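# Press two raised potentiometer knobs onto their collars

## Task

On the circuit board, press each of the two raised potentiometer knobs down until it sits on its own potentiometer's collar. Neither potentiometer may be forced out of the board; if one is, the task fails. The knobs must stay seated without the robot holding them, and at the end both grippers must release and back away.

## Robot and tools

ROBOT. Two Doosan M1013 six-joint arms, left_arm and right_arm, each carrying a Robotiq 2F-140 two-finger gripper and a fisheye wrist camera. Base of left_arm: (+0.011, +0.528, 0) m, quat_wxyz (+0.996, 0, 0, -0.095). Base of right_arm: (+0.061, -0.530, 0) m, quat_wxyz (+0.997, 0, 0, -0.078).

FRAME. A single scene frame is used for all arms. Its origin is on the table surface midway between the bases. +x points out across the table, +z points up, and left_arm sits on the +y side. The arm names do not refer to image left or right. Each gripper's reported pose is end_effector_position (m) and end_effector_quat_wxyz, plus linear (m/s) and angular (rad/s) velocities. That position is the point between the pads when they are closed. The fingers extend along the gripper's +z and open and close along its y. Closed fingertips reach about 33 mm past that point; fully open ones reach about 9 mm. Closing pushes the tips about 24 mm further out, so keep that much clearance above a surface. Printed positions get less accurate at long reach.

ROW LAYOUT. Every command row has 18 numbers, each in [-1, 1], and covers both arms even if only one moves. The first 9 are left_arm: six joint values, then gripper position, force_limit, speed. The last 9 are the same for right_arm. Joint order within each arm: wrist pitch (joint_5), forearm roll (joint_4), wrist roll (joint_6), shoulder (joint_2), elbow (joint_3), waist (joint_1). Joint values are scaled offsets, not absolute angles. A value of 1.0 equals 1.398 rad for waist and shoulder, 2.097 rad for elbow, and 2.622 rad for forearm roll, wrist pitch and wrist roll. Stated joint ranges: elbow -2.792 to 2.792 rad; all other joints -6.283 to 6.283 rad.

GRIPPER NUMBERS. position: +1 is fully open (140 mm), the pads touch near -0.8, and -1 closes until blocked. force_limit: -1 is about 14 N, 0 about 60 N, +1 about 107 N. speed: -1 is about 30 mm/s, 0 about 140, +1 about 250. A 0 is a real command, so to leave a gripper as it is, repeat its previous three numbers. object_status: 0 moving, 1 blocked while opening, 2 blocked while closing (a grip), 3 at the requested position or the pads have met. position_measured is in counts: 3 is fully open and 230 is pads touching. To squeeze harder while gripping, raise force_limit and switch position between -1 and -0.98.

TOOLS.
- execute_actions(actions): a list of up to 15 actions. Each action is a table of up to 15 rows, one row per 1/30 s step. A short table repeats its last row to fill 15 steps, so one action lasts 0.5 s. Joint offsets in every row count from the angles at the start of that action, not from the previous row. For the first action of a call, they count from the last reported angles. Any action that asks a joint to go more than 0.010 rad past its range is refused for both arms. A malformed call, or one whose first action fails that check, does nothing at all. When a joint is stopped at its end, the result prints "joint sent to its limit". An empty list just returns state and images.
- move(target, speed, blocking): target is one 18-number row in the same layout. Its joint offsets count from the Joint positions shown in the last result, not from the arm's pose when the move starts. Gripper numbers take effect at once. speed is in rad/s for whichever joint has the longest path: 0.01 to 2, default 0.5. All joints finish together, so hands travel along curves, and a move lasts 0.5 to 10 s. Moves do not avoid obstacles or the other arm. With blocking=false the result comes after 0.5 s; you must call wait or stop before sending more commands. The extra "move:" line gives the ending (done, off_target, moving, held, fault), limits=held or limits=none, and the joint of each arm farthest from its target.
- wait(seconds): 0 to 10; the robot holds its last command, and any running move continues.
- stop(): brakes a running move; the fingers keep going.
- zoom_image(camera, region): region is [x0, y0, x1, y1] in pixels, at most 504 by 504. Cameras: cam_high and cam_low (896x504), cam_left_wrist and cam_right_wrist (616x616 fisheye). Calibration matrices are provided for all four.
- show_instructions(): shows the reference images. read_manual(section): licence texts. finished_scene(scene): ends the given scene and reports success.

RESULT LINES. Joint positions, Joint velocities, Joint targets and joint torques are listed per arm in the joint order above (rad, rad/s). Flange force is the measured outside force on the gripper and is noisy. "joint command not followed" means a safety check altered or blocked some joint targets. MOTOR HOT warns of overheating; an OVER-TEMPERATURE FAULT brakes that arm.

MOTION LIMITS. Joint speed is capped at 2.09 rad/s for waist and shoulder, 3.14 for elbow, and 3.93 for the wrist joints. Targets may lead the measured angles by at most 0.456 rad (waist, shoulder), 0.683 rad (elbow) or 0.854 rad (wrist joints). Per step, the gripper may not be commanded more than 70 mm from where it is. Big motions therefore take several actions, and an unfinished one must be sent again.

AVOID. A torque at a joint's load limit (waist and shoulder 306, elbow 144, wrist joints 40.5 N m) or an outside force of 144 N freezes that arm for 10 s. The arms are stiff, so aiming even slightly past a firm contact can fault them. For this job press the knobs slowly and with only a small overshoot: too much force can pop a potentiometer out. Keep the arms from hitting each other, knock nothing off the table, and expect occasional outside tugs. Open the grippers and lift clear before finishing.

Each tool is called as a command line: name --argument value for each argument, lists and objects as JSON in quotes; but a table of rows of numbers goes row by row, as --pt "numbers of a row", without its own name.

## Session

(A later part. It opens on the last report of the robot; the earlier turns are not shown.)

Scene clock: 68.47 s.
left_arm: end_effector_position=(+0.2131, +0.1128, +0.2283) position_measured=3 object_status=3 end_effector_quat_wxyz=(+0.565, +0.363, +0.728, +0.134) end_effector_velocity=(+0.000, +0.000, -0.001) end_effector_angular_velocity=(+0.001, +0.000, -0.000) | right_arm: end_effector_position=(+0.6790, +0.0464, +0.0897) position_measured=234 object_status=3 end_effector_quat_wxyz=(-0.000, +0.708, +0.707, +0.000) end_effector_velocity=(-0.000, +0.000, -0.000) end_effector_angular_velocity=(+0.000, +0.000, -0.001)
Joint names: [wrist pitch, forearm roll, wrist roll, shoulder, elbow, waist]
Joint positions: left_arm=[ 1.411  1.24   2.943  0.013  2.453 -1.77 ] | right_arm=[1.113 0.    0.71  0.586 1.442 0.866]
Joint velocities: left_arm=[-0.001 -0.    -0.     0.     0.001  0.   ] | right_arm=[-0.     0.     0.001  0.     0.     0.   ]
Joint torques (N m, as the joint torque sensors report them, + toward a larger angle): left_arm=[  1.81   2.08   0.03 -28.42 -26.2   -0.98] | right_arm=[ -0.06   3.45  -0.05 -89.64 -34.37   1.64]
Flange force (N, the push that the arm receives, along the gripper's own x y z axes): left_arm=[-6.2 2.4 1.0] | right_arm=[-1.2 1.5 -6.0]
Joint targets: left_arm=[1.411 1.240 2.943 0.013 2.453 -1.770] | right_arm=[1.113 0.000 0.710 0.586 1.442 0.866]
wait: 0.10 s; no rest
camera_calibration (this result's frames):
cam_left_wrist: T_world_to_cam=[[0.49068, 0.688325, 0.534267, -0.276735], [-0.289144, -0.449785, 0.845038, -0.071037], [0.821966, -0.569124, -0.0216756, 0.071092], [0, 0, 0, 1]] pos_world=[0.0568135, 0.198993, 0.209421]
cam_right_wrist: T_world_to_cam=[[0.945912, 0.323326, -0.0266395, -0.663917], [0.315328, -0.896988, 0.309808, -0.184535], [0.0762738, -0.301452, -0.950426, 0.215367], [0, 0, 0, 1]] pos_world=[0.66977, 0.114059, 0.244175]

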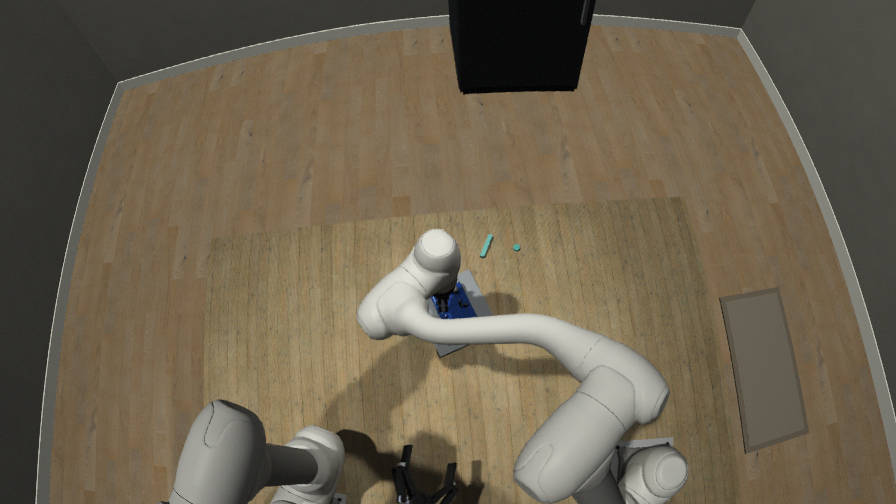

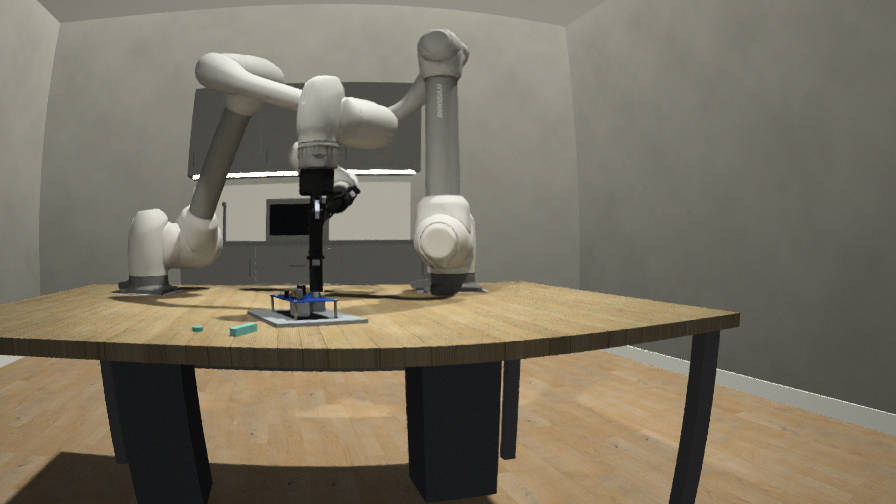

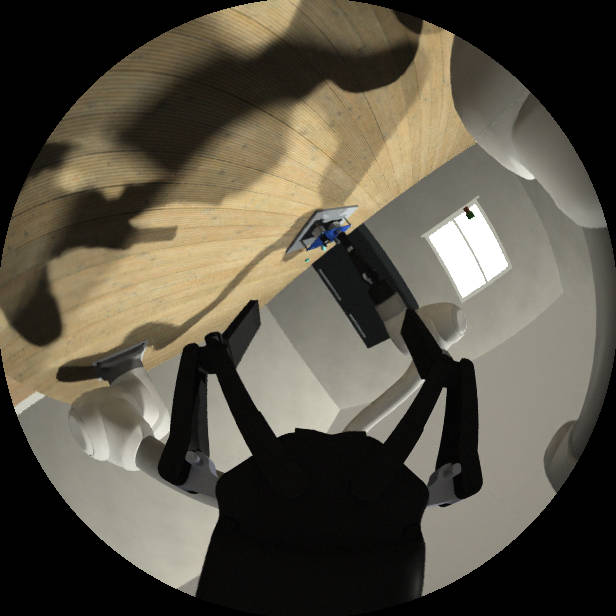

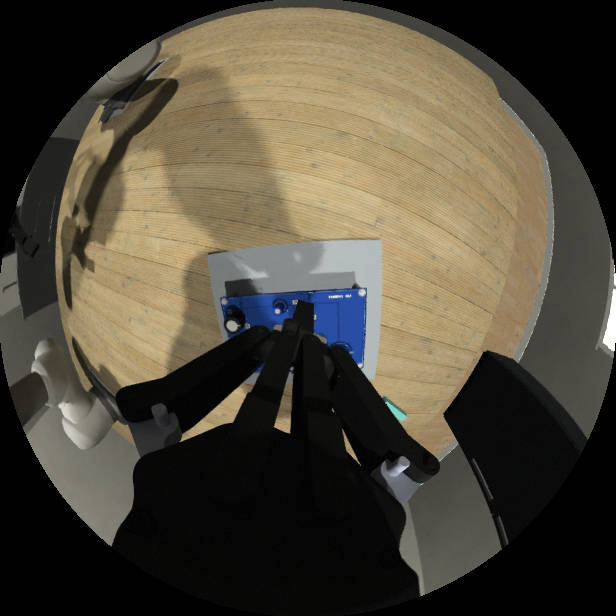

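wait --seconds 0.1

wait --seconds 0.1

wait --seconds 0.1

Scene clock: 68.80 s.
left_arm: end_effector_position=(+0.2131, +0.1128, +0.2283) position_measured=3 object_status=3 end_effector_quat_wxyz=(+0.565, +0.363, +0.728, +0.134) end_effector_velocity=(-0.001, -0.001, -0.000) end_effector_angular_velocity=(-0.001, +0.002, -0.002) | right_arm: end_effector_position=(+0.6790, +0.0464, +0.0897) position_measured=234 object_status=3 end_effector_quat_wxyz=(-0.000, +0.708, +0.707, +0.000) end_effector_velocity=(-0.000, -0.001, -0.000) end_effector_angular_velocity=(-0.001, -0.000, +0.002)
Joint names: [wrist pitch, forearm roll, wrist roll, shoulder, elbow, waist]
Joint positions: left_arm=[ 1.411  1.24   2.943  0.013  2.453 -1.77 ] | right_arm=[1.113 0.    0.71  0.586 1.442 0.866]
Joint velocities: left_arm=[-0.002  0.     0.    -0.    -0.001 -0.001] | right_arm=[ 0.    -0.001 -0.001 -0.     0.001  0.   ]
Joint torques (N m, as the joint torque sensors report them, + toward a larger angle): left_arm=[  1.84   1.85   0.05 -29.53 -26.36  -1.17] | right_arm=[ -0.21   3.2    0.05 -92.48 -34.07  -1.17]
Flange force (N, the push that the arm receives, along the gripper's own x y z axes): left_arm=[-5.6 -0.2 2.5] | right_arm=[4.5 2.9 -4.5]
Joint targets: left_arm=[1.411 1.240 2.943 0.013 2.453 -1.770] | right_arm=[1.113 0.000 0.710 0.586 1.442 0.866]
wait: 0.10 s; at rest from the start
camera_calibration (this result's frames):
cam_left_wrist: T_world_to_cam=[[0.49068, 0.688325, 0.534267, -0.276736], [-0.289144, -0.449786, 0.845038, -0.0710369], [0.821966, -0.569124, -0.0216757, 0.071092], [0, 0, 0, 1]] pos_world=[0.0568135, 0.198993, 0.209421]
cam_right_wrist: T_world_to_cam=[[0.945912, 0.323326, -0.0266406, -0.663917], [0.315328, -0.896988, 0.309808, -0.184535], [0.0762729, -0.301452, -0.950426, 0.215367], [0, 0, 0, 1]] pos_world=[0.66977, 0.114059, 0.244174]

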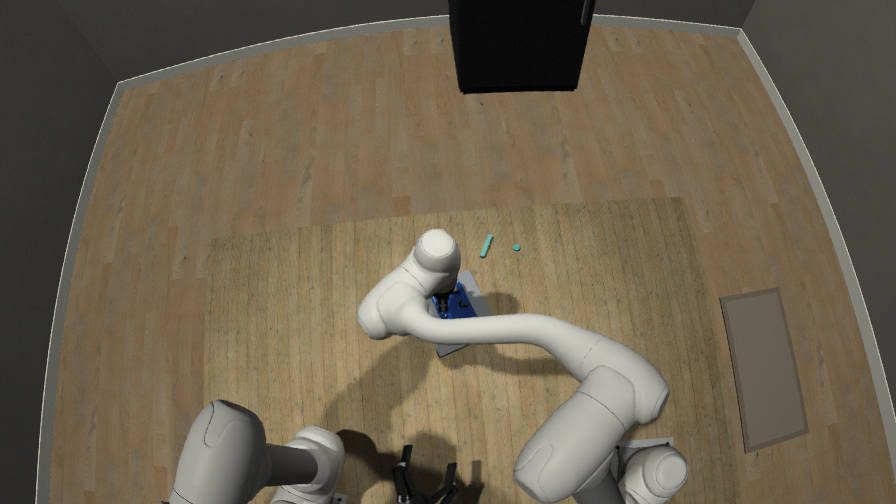

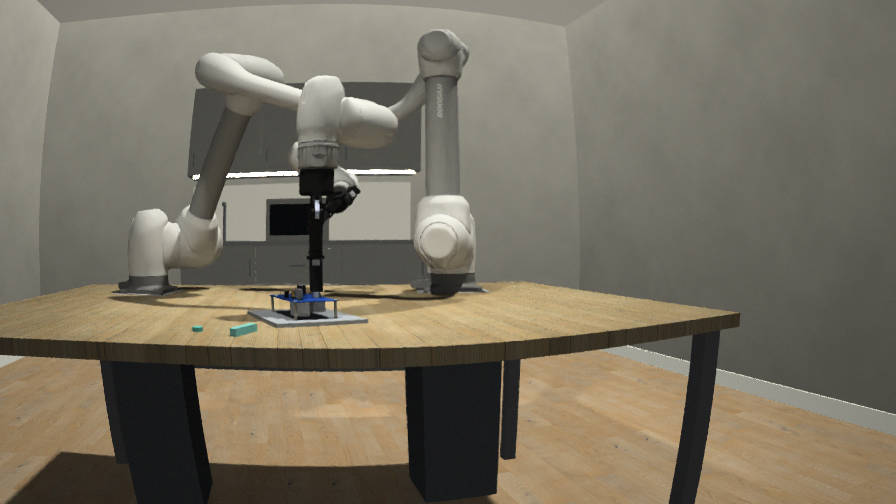

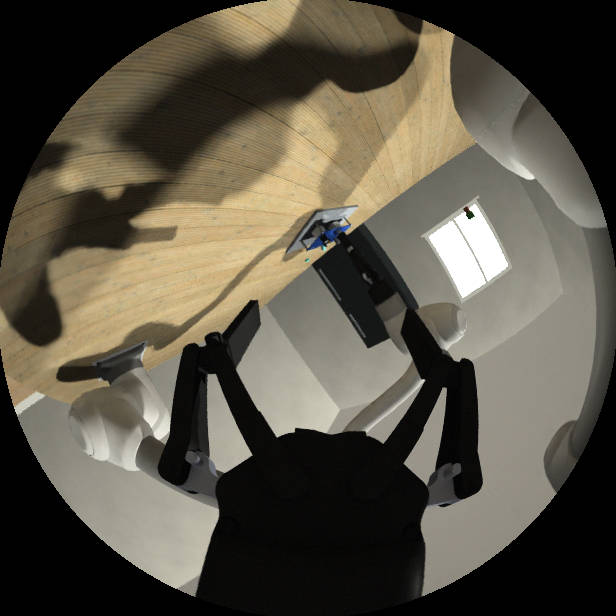

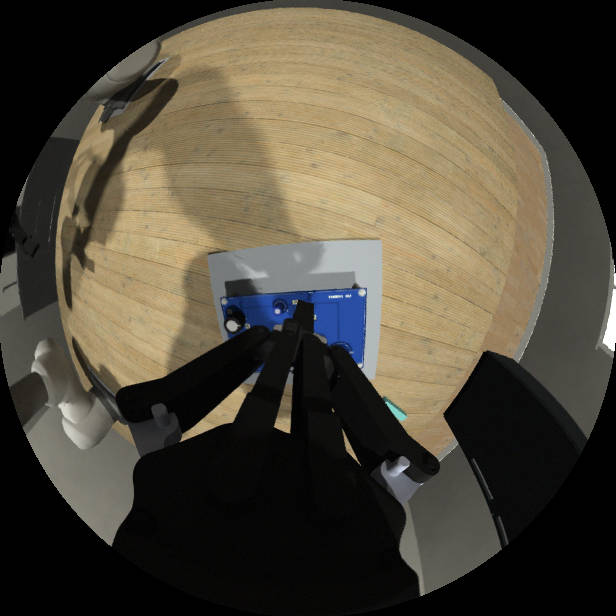

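Scene clock: 68.90 s.
left_arm: end_effector_position=(+0.2131, +0.1128, +0.2283) position_measured=3 object_status=3 end_effector_quat_wxyz=(+0.565, +0.363, +0.728, +0.134) end_effector_velocity=(-0.000, +0.000, +0.000) end_effector_angular_velocity=(-0.000, -0.002, +0.001) | right_arm: end_effector_position=(+0.6790, +0.0464, +0.0897) position_measured=234 object_status=3 end_effector_quat_wxyz=(-0.000, +0.708, +0.707, +0.000) end_effector_velocity=(+0.000, -0.000, +0.000) end_effector_angular_velocity=(-0.000, -0.000, +0.001)
Joint names: [wrist pitch, forearm roll, wrist roll, shoulder, elbow, waist]
Joint positions: left_arm=[ 1.411  1.24   2.943  0.013  2.453 -1.77 ] | right_arm=[1.113 0.    0.71  0.586 1.442 0.866]
Joint velocities: left_arm=[ 0.002 -0.    -0.     0.    -0.    -0.001] | right_arm=[ 0. -0. -0. -0. -0. -0.]
Joint torques (N m, as the joint torque sensors report them, + toward a larger angle): left_arm=[  1.97   2.02   0.03 -28.85 -26.73  -0.33] | right_arm=[ -0.31   3.28   0.24 -90.42 -33.18   0.41]
Flange force (N, the push that the arm receives, along the gripper's own x y z axes): left_arm=[-4.5 1.6 0.1] | right_arm=[2.5 3.8 -6.9]
Joint targets: left_arm=[1.411 1.240 2.943 0.013 2.453 -1.770] | right_arm=[1.113 0.000 0.710 0.586 1.442 0.866]
wait: 0.10 s; no rest
camera_calibration (this result's frames):
cam_left_wrist: T_world_to_cam=[[0.49068, 0.688325, 0.534267, -0.276736], [-0.289144, -0.449786, 0.845038, -0.0710369], [0.821966, -0.569123, -0.0216757, 0.071092], [0, 0, 0, 1]] pos_world=[0.0568135, 0.198993, 0.209421]
cam_right_wrist: T_world_to_cam=[[0.945912, 0.323326, -0.0266405, -0.663917], [0.315329, -0.896988, 0.309809, -0.184535], [0.076273, -0.301452, -0.950426, 0.215367], [0, 0, 0, 1]] pos_world=[0.66977, 0.114059, 0.244174]

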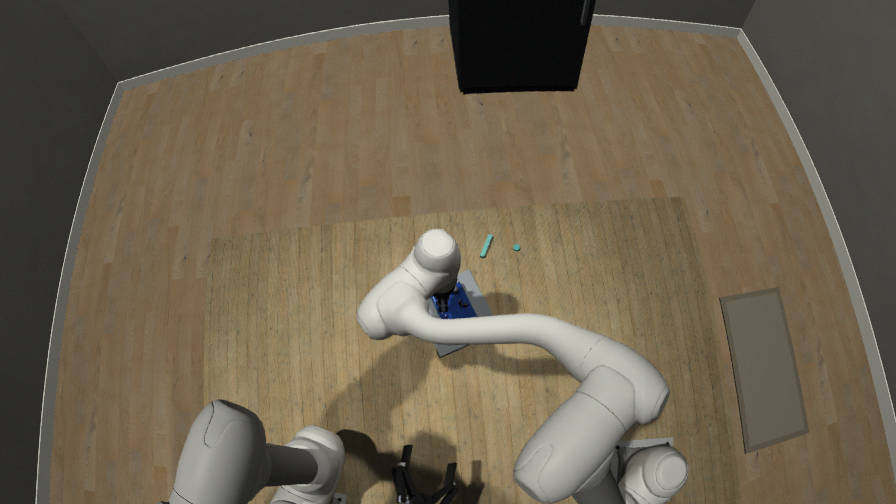

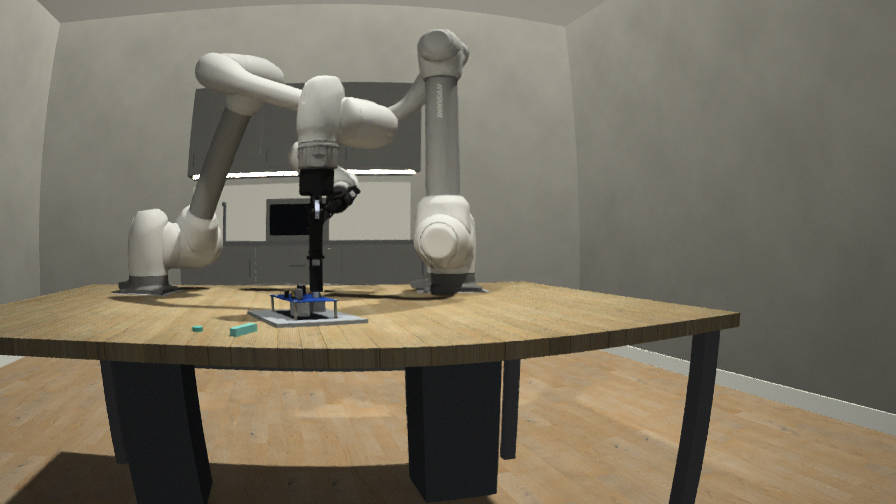

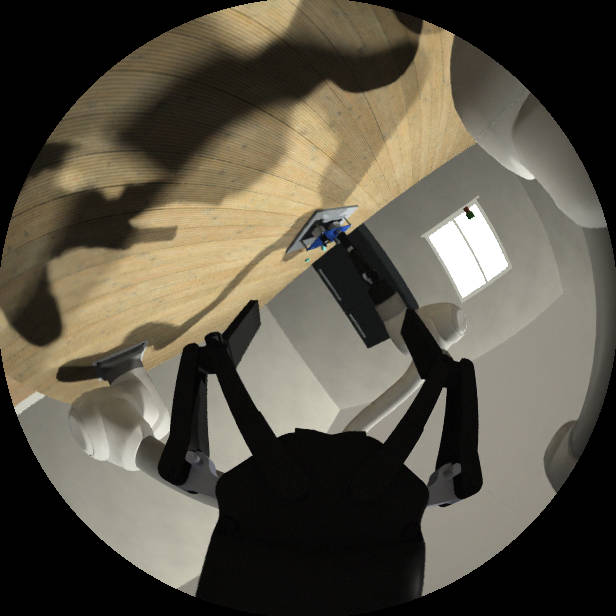

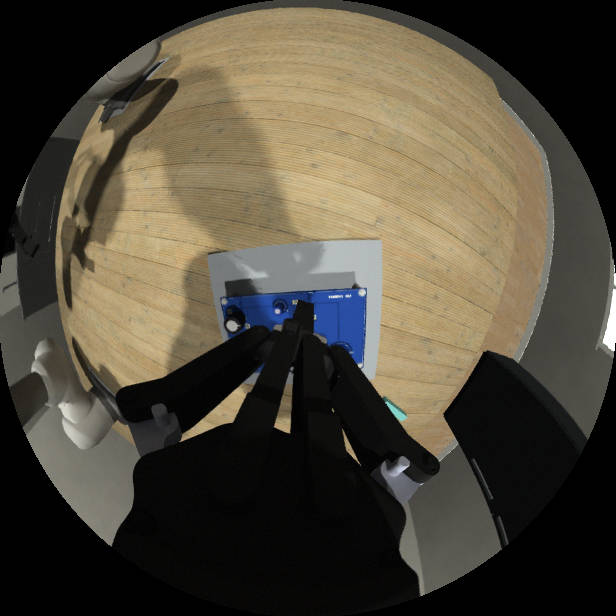

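Scene clock: 69.00 s.
left_arm: end_effector_position=(+0.2131, +0.1128, +0.2283) position_measured=3 object_status=3 end_effector_quat_wxyz=(+0.565, +0.363, +0.728, +0.134) end_effector_velocity=(-0.000, -0.001, +0.000) end_effector_angular_velocity=(-0.001, +0.001, +0.000) | right_arm: end_effector_position=(+0.6790, +0.0464, +0.0897) position_measured=234 object_status=3 end_effector_quat_wxyz=(-0.000, +0.708, +0.707, +0.000) end_effector_velocity=(+0.001, +0.000, +0.000) end_effector_angular_velocity=(+0.000, -0.001, +0.001)
Joint names: [wrist pitch, forearm roll, wrist roll, shoulder, elbow, waist]
Joint positions: left_arm=[ 1.411  1.24   2.943  0.013  2.453 -1.77 ] | right_arm=[1.113 0.    0.71  0.586 1.442 0.866]
Joint velocities: left_arm=[-0.    -0.    -0.     0.001 -0.002  0.   ] | right_arm=[-0.    -0.001 -0.001  0.    -0.001  0.   ]
Joint torques (N m, as the joint torque sensors report them, + toward a larger angle): left_arm=[  1.91   1.88   0.11 -28.58 -26.5   -1.07] | right_arm=[ -0.07   3.38  -0.08 -92.41 -34.12   1.9 ]
Flange force (N, the push that the arm receives, along the gripper's own x y z axes): left_arm=[-5.6 1.8 2.2] | right_arm=[1.7 5.0 -4.3]
Joint targets: left_arm=[1.411 1.240 2.943 0.013 2.453 -1.770] | right_arm=[1.113 0.000 0.710 0.586 1.442 0.866]
wait: 0.10 s; no rest
camera_calibration (this result's frames):
cam_left_wrist: T_world_to_cam=[[0.49068, 0.688325, 0.534267, -0.276735], [-0.289144, -0.449785, 0.845038, -0.071037], [0.821966, -0.569124, -0.0216757, 0.071092], [0, 0, 0, 1]] pos_world=[0.0568135, 0.198993, 0.209421]
cam_right_wrist: T_world_to_cam=[[0.945912, 0.323326, -0.0266408, -0.663917], [0.315329, -0.896987, 0.309809, -0.184535], [0.0762728, -0.301452, -0.950426, 0.215367], [0, 0, 0, 1]] pos_world=[0.669769, 0.114059, 0.244174]

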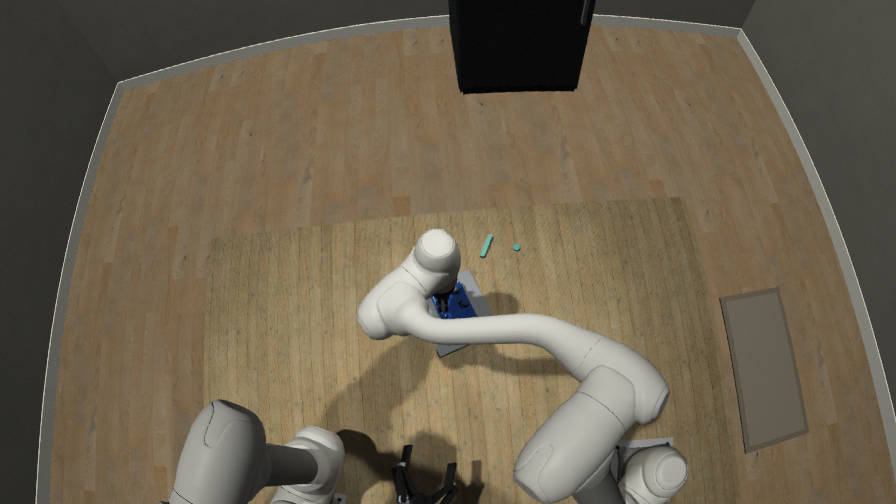

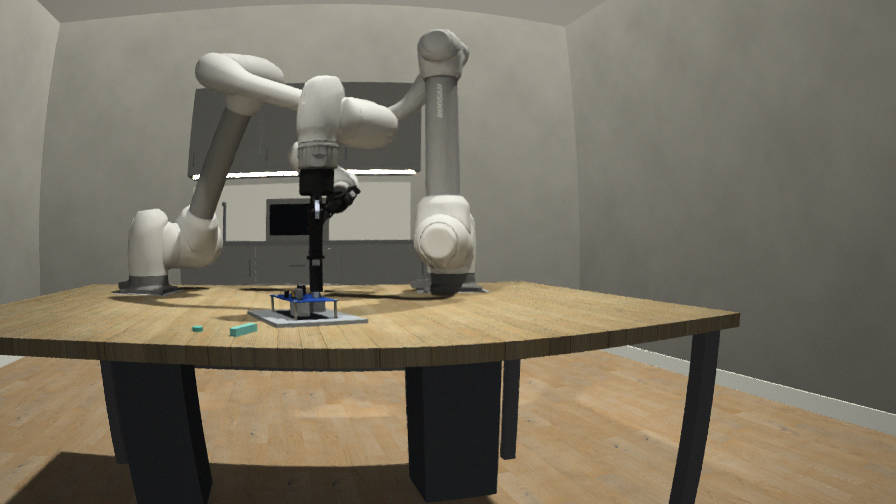

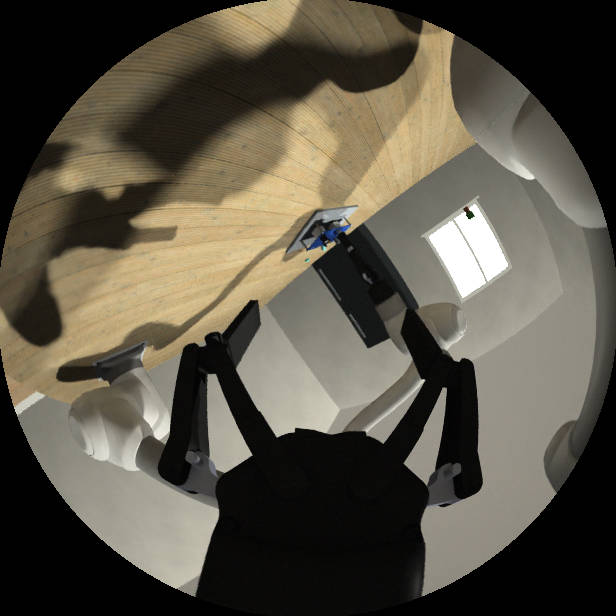

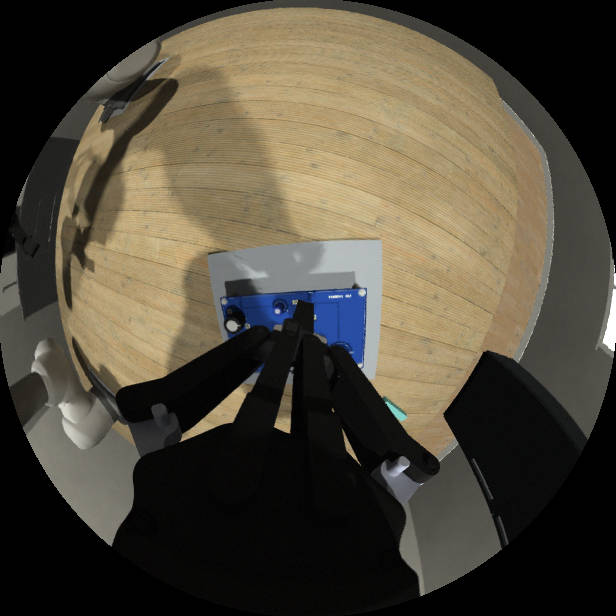

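move --target '[0,0,0,0,0,0,1,0,0, 0.004632,0,0,-0.003896,-0.0032,0,-1,0.5,1]' --speed 0.04

zoom_image --camera "cam_low" --region '[300, 280, 330, 302]'

Scene clock: 69.87 s.
left_arm: end_effector_position=(+0.2131, +0.1128, +0.2283) position_measured=3 object_status=3 end_effector_quat_wxyz=(+0.565, +0.363, +0.728, +0.134) end_effector_velocity=(+0.000, -0.000, +0.000) end_effector_angular_velocity=(-0.001, +0.000, +0.001) | right_arm: end_effector_position=(+0.6791, +0.0465, +0.0975) position_measured=234 object_status=3 end_effector_quat_wxyz=(-0.000, +0.708, +0.707, +0.000) end_effector_velocity=(+0.000, -0.000, +0.001) end_effector_angular_velocity=(-0.001, -0.000, -0.000)
Joint names: [wrist pitch, forearm roll, wrist roll, shoulder, elbow, waist]
Joint positions: left_arm=[ 1.411  1.24   2.943  0.013  2.453 -1.77 ] | right_arm=[1.125 0.    0.71  0.581 1.436 0.866]
Joint velocities: left_arm=[ 0.    -0.    -0.    -0.    -0.001  0.001] | right_arm=[ 0.002 -0.001  0.001 -0.001 -0.001 -0.   ]
Joint torques (N m, as the joint torque sensors report them, + toward a larger angle): left_arm=[  1.86   1.81  -0.08 -30.08 -26.44  -1.2 ] | right_arm=[ -0.04   4.12  -0.13 -99.89 -37.93   5.17]
Flange force (N, the push that the arm receives, along the gripper's own x y z axes): left_arm=[-5.6 -0.9 3.5] | right_arm=[0.5 9.4 4.4]
Joint targets: left_arm=[1.411 1.240 2.943 0.013 2.453 -1.770] | right_arm=[1.125 0.000 0.710 0.581 1.435 0.866]
move: done; limits=none; left_arm: farthest joint: the waist, 0.000 radians from its target (0.000 radians at the start); right_arm: farthest joint: the waist, 0.000 radians from its target (0.000 radians at the start)
camera_calibration (this result's frames):
cam_left_wrist: T_world_to_cam=[[0.49068, 0.688325, 0.534267, -0.276735], [-0.289144, -0.449785, 0.845038, -0.071037], [0.821966, -0.569124, -0.0216757, 0.0710921], [0, 0, 0, 1]] pos_world=[0.0568134, 0.198993, 0.209421]
cam_right_wrist: T_world_to_cam=[[0.945911, 0.323328, -0.02665, -0.663837], [0.315333, -0.896985, 0.309811, -0.186921], [0.076266, -0.301457, -0.950425, 0.222853], [0, 0, 0, 1]] pos_world=[0.669878, 0.114152, 0.252024]

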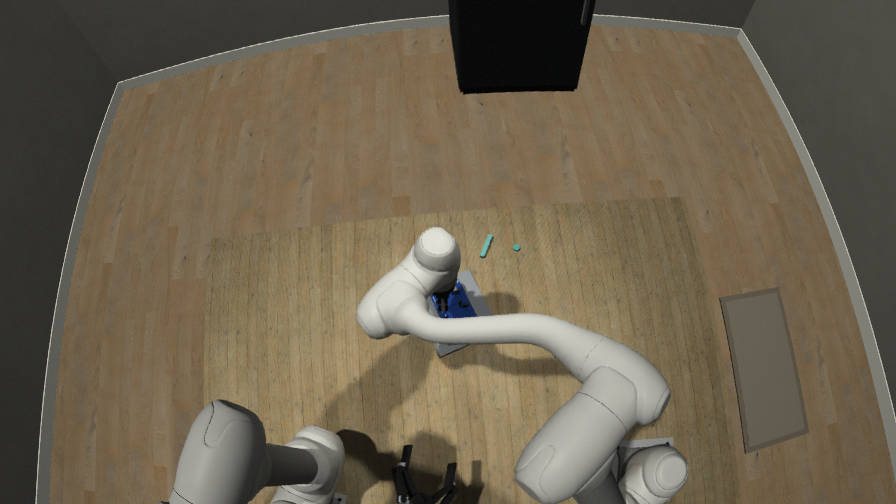

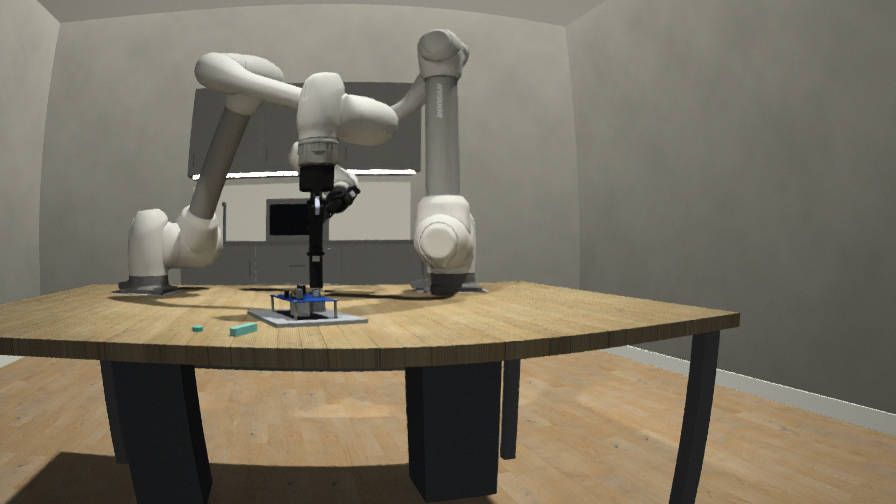

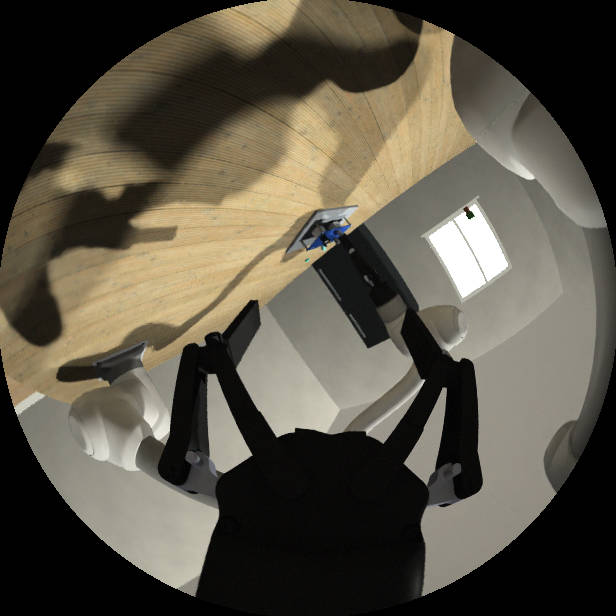

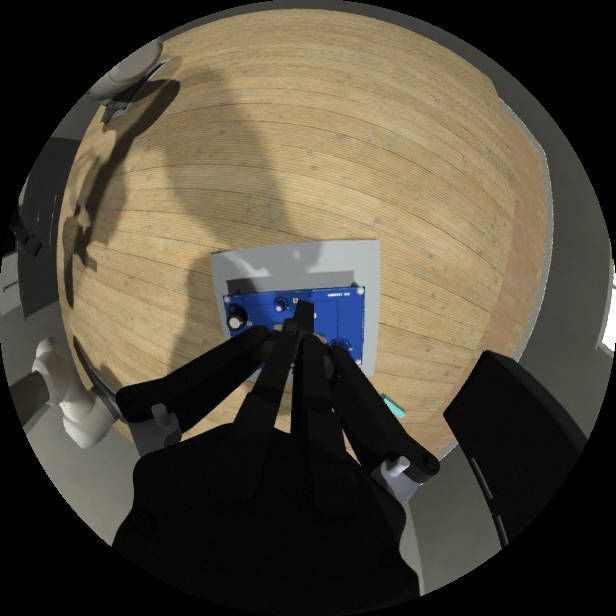

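Region (300, 280, 330, 302) of cam_low's 896x504 image, scaled by 16.800, with more detail than that image has; it fills the top 370 rows of this view, and the rest is white.

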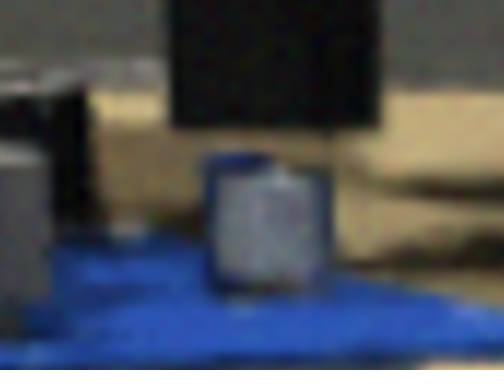

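move --target '[0,0,0,0,0,0,1,0,0, 0.08,0,0,-0.2,-0.05,-0.2,-1,0.5,1]' --speed 0.8

zoom_image --camera "cam_low" --region '[280, 278, 330, 308]'

zoom_image --camera "cam_low" --region '[300, 280, 330, 302]'

Scene clock: 71.57 s.
left_arm: end_effector_position=(+0.2131, +0.1128, +0.2283) position_measured=3 object_status=3 end_effector_quat_wxyz=(+0.565, +0.363, +0.728, +0.134) end_effector_velocity=(-0.001, -0.001, +0.001) end_effector_angular_velocity=(-0.003, +0.001, -0.001) | right_arm: end_effector_position=(+0.7732, -0.1652, +0.3829) position_measured=234 object_status=3 end_effector_quat_wxyz=(+0.019, +0.796, +0.599, +0.085) end_effector_velocity=(+0.000, -0.002, +0.003) end_effector_angular_velocity=(-0.001, -0.002, -0.001)
Joint names: [wrist pitch, forearm roll, wrist roll, shoulder, elbow, waist]
Joint positions: left_arm=[ 1.411  1.24   2.943  0.013  2.453 -1.77 ] | right_arm=[1.335 0.    0.71  0.301 1.331 0.587]
Joint velocities: left_arm=[ 0.    -0.    -0.001 -0.    -0.002 -0.001] | right_arm=[ 0.002 -0.001 -0.001 -0.002 -0.001 -0.002]
Joint torques (N m, as the joint torque sensors report them, + toward a larger angle): left_arm=[  1.76   2.03  -0.11 -29.12 -25.81  -1.11] | right_arm=[ -0.86   4.62  -0.12 -72.69 -42.     1.97]
Flange force (N, the push that the arm receives, along the gripper's own x y z axes): left_arm=[-7.1 0.5 1.6] | right_arm=[-1.4 1.8 -0.6]
Joint targets: left_arm=[1.411 1.240 2.943 0.013 2.453 -1.770] | right_arm=[1.335 0.000 0.710 0.301 1.331 0.586]
move: done; limits=none; left_arm: farthest joint: the waist, 0.000 radians from its target (0.000 radians at the start); right_arm: farthest joint: the waist, 0.000 radians from its target (0.280 radians at the start)
camera_calibration (this result's frames):
cam_left_wrist: T_world_to_cam=[[0.49068, 0.688325, 0.534267, -0.276736], [-0.289144, -0.449785, 0.845038, -0.071037], [0.821966, -0.569123, -0.0216757, 0.071092], [0, 0, 0, 1]] pos_world=[0.0568135, 0.198993, 0.209421]
cam_right_wrist: T_world_to_cam=[[0.98978, 0.0459695, 0.13499, -0.818453], [0.0115793, -0.969399, 0.245217, -0.247234], [0.142132, -0.241148, -0.960024, 0.385806], [0, 0, 0, 1]] pos_world=[0.758116, -0.109009, 0.541492]

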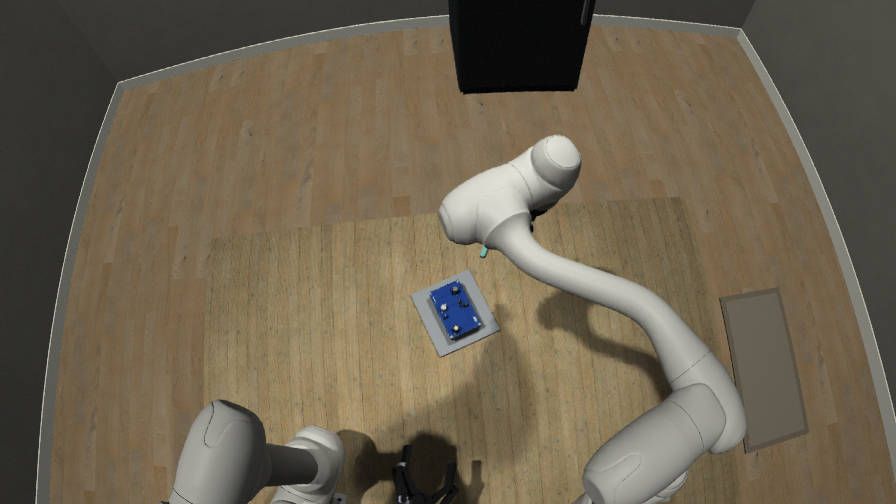

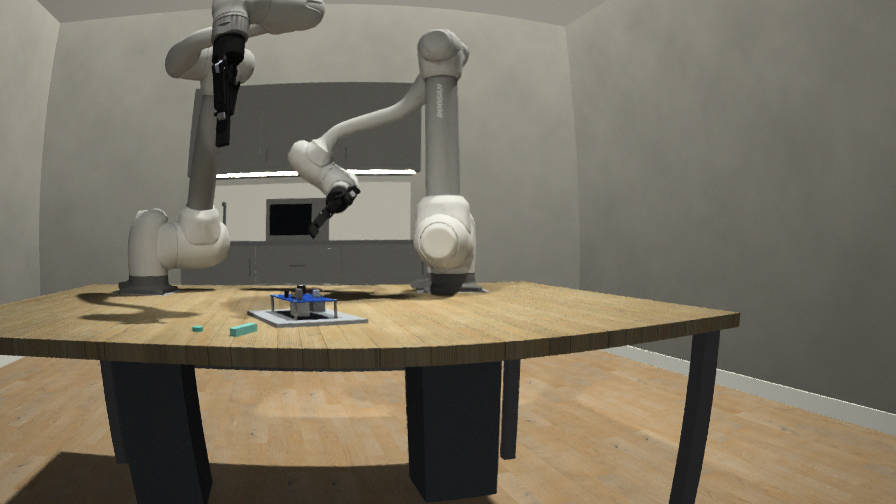

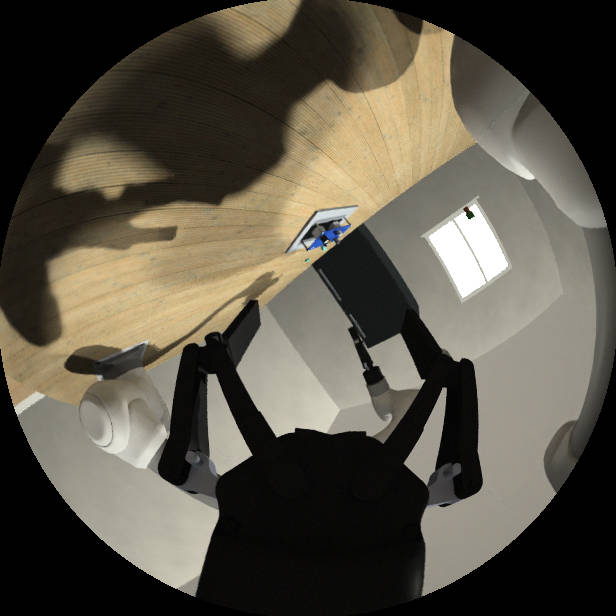

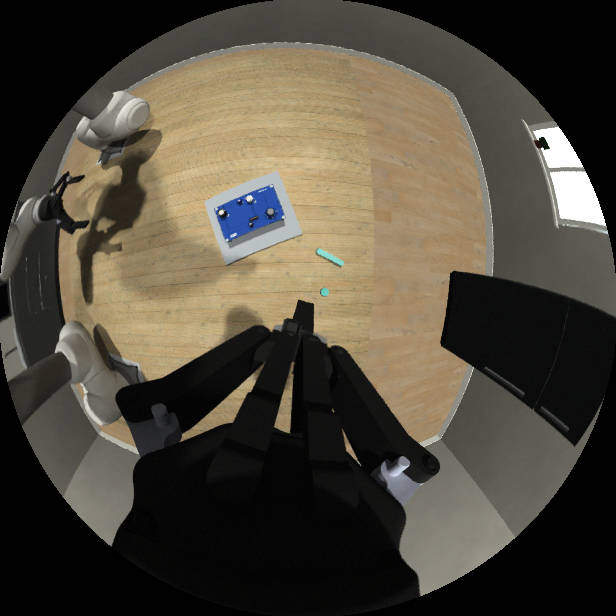

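Region (280, 278, 330, 308) of cam_low's 896x504 image, scaled by 10.080, with more detail than that image has; it fills the top 302 rows of this view, and the rest is white.

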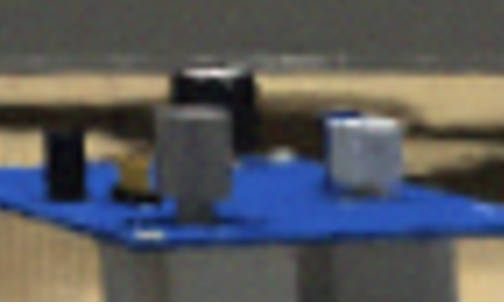

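Region (300, 280, 330, 302) of cam_low's 896x504 image, scaled by 16.800, with more detail than that image has; it fills the top 370 rows of this view, and the rest is white.

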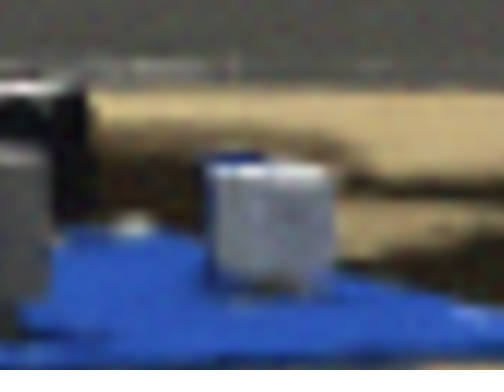

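zoom_image --camera "cam_low" --region '[288, 284, 312, 304]'

zoom_image --camera "cam_right_wrist" --region '[200, 165, 310, 270]'

Region (288, 284, 312, 304) of cam_low's 896x504 image, scaled by 21.000, with more detail than that image has.

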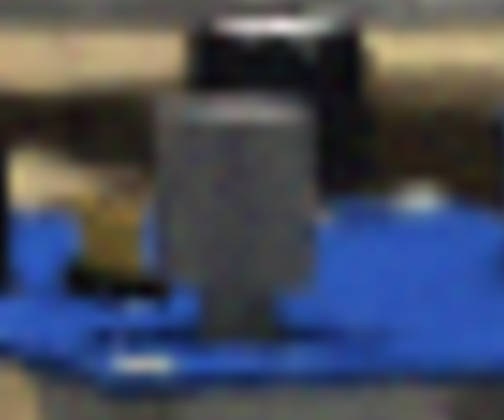

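Region (200, 165, 310, 270) of cam_right_wrist's 616x616 image, scaled by 4.582, with more detail than that image has; it fills the top 481 rows of this view, and the rest is white.

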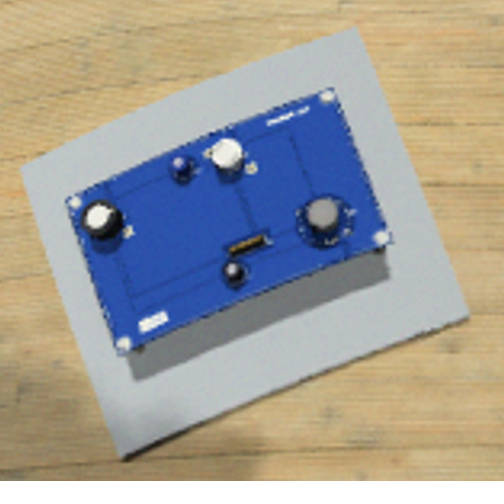

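finished_scene --scene 2

The scene is finished: the task was done.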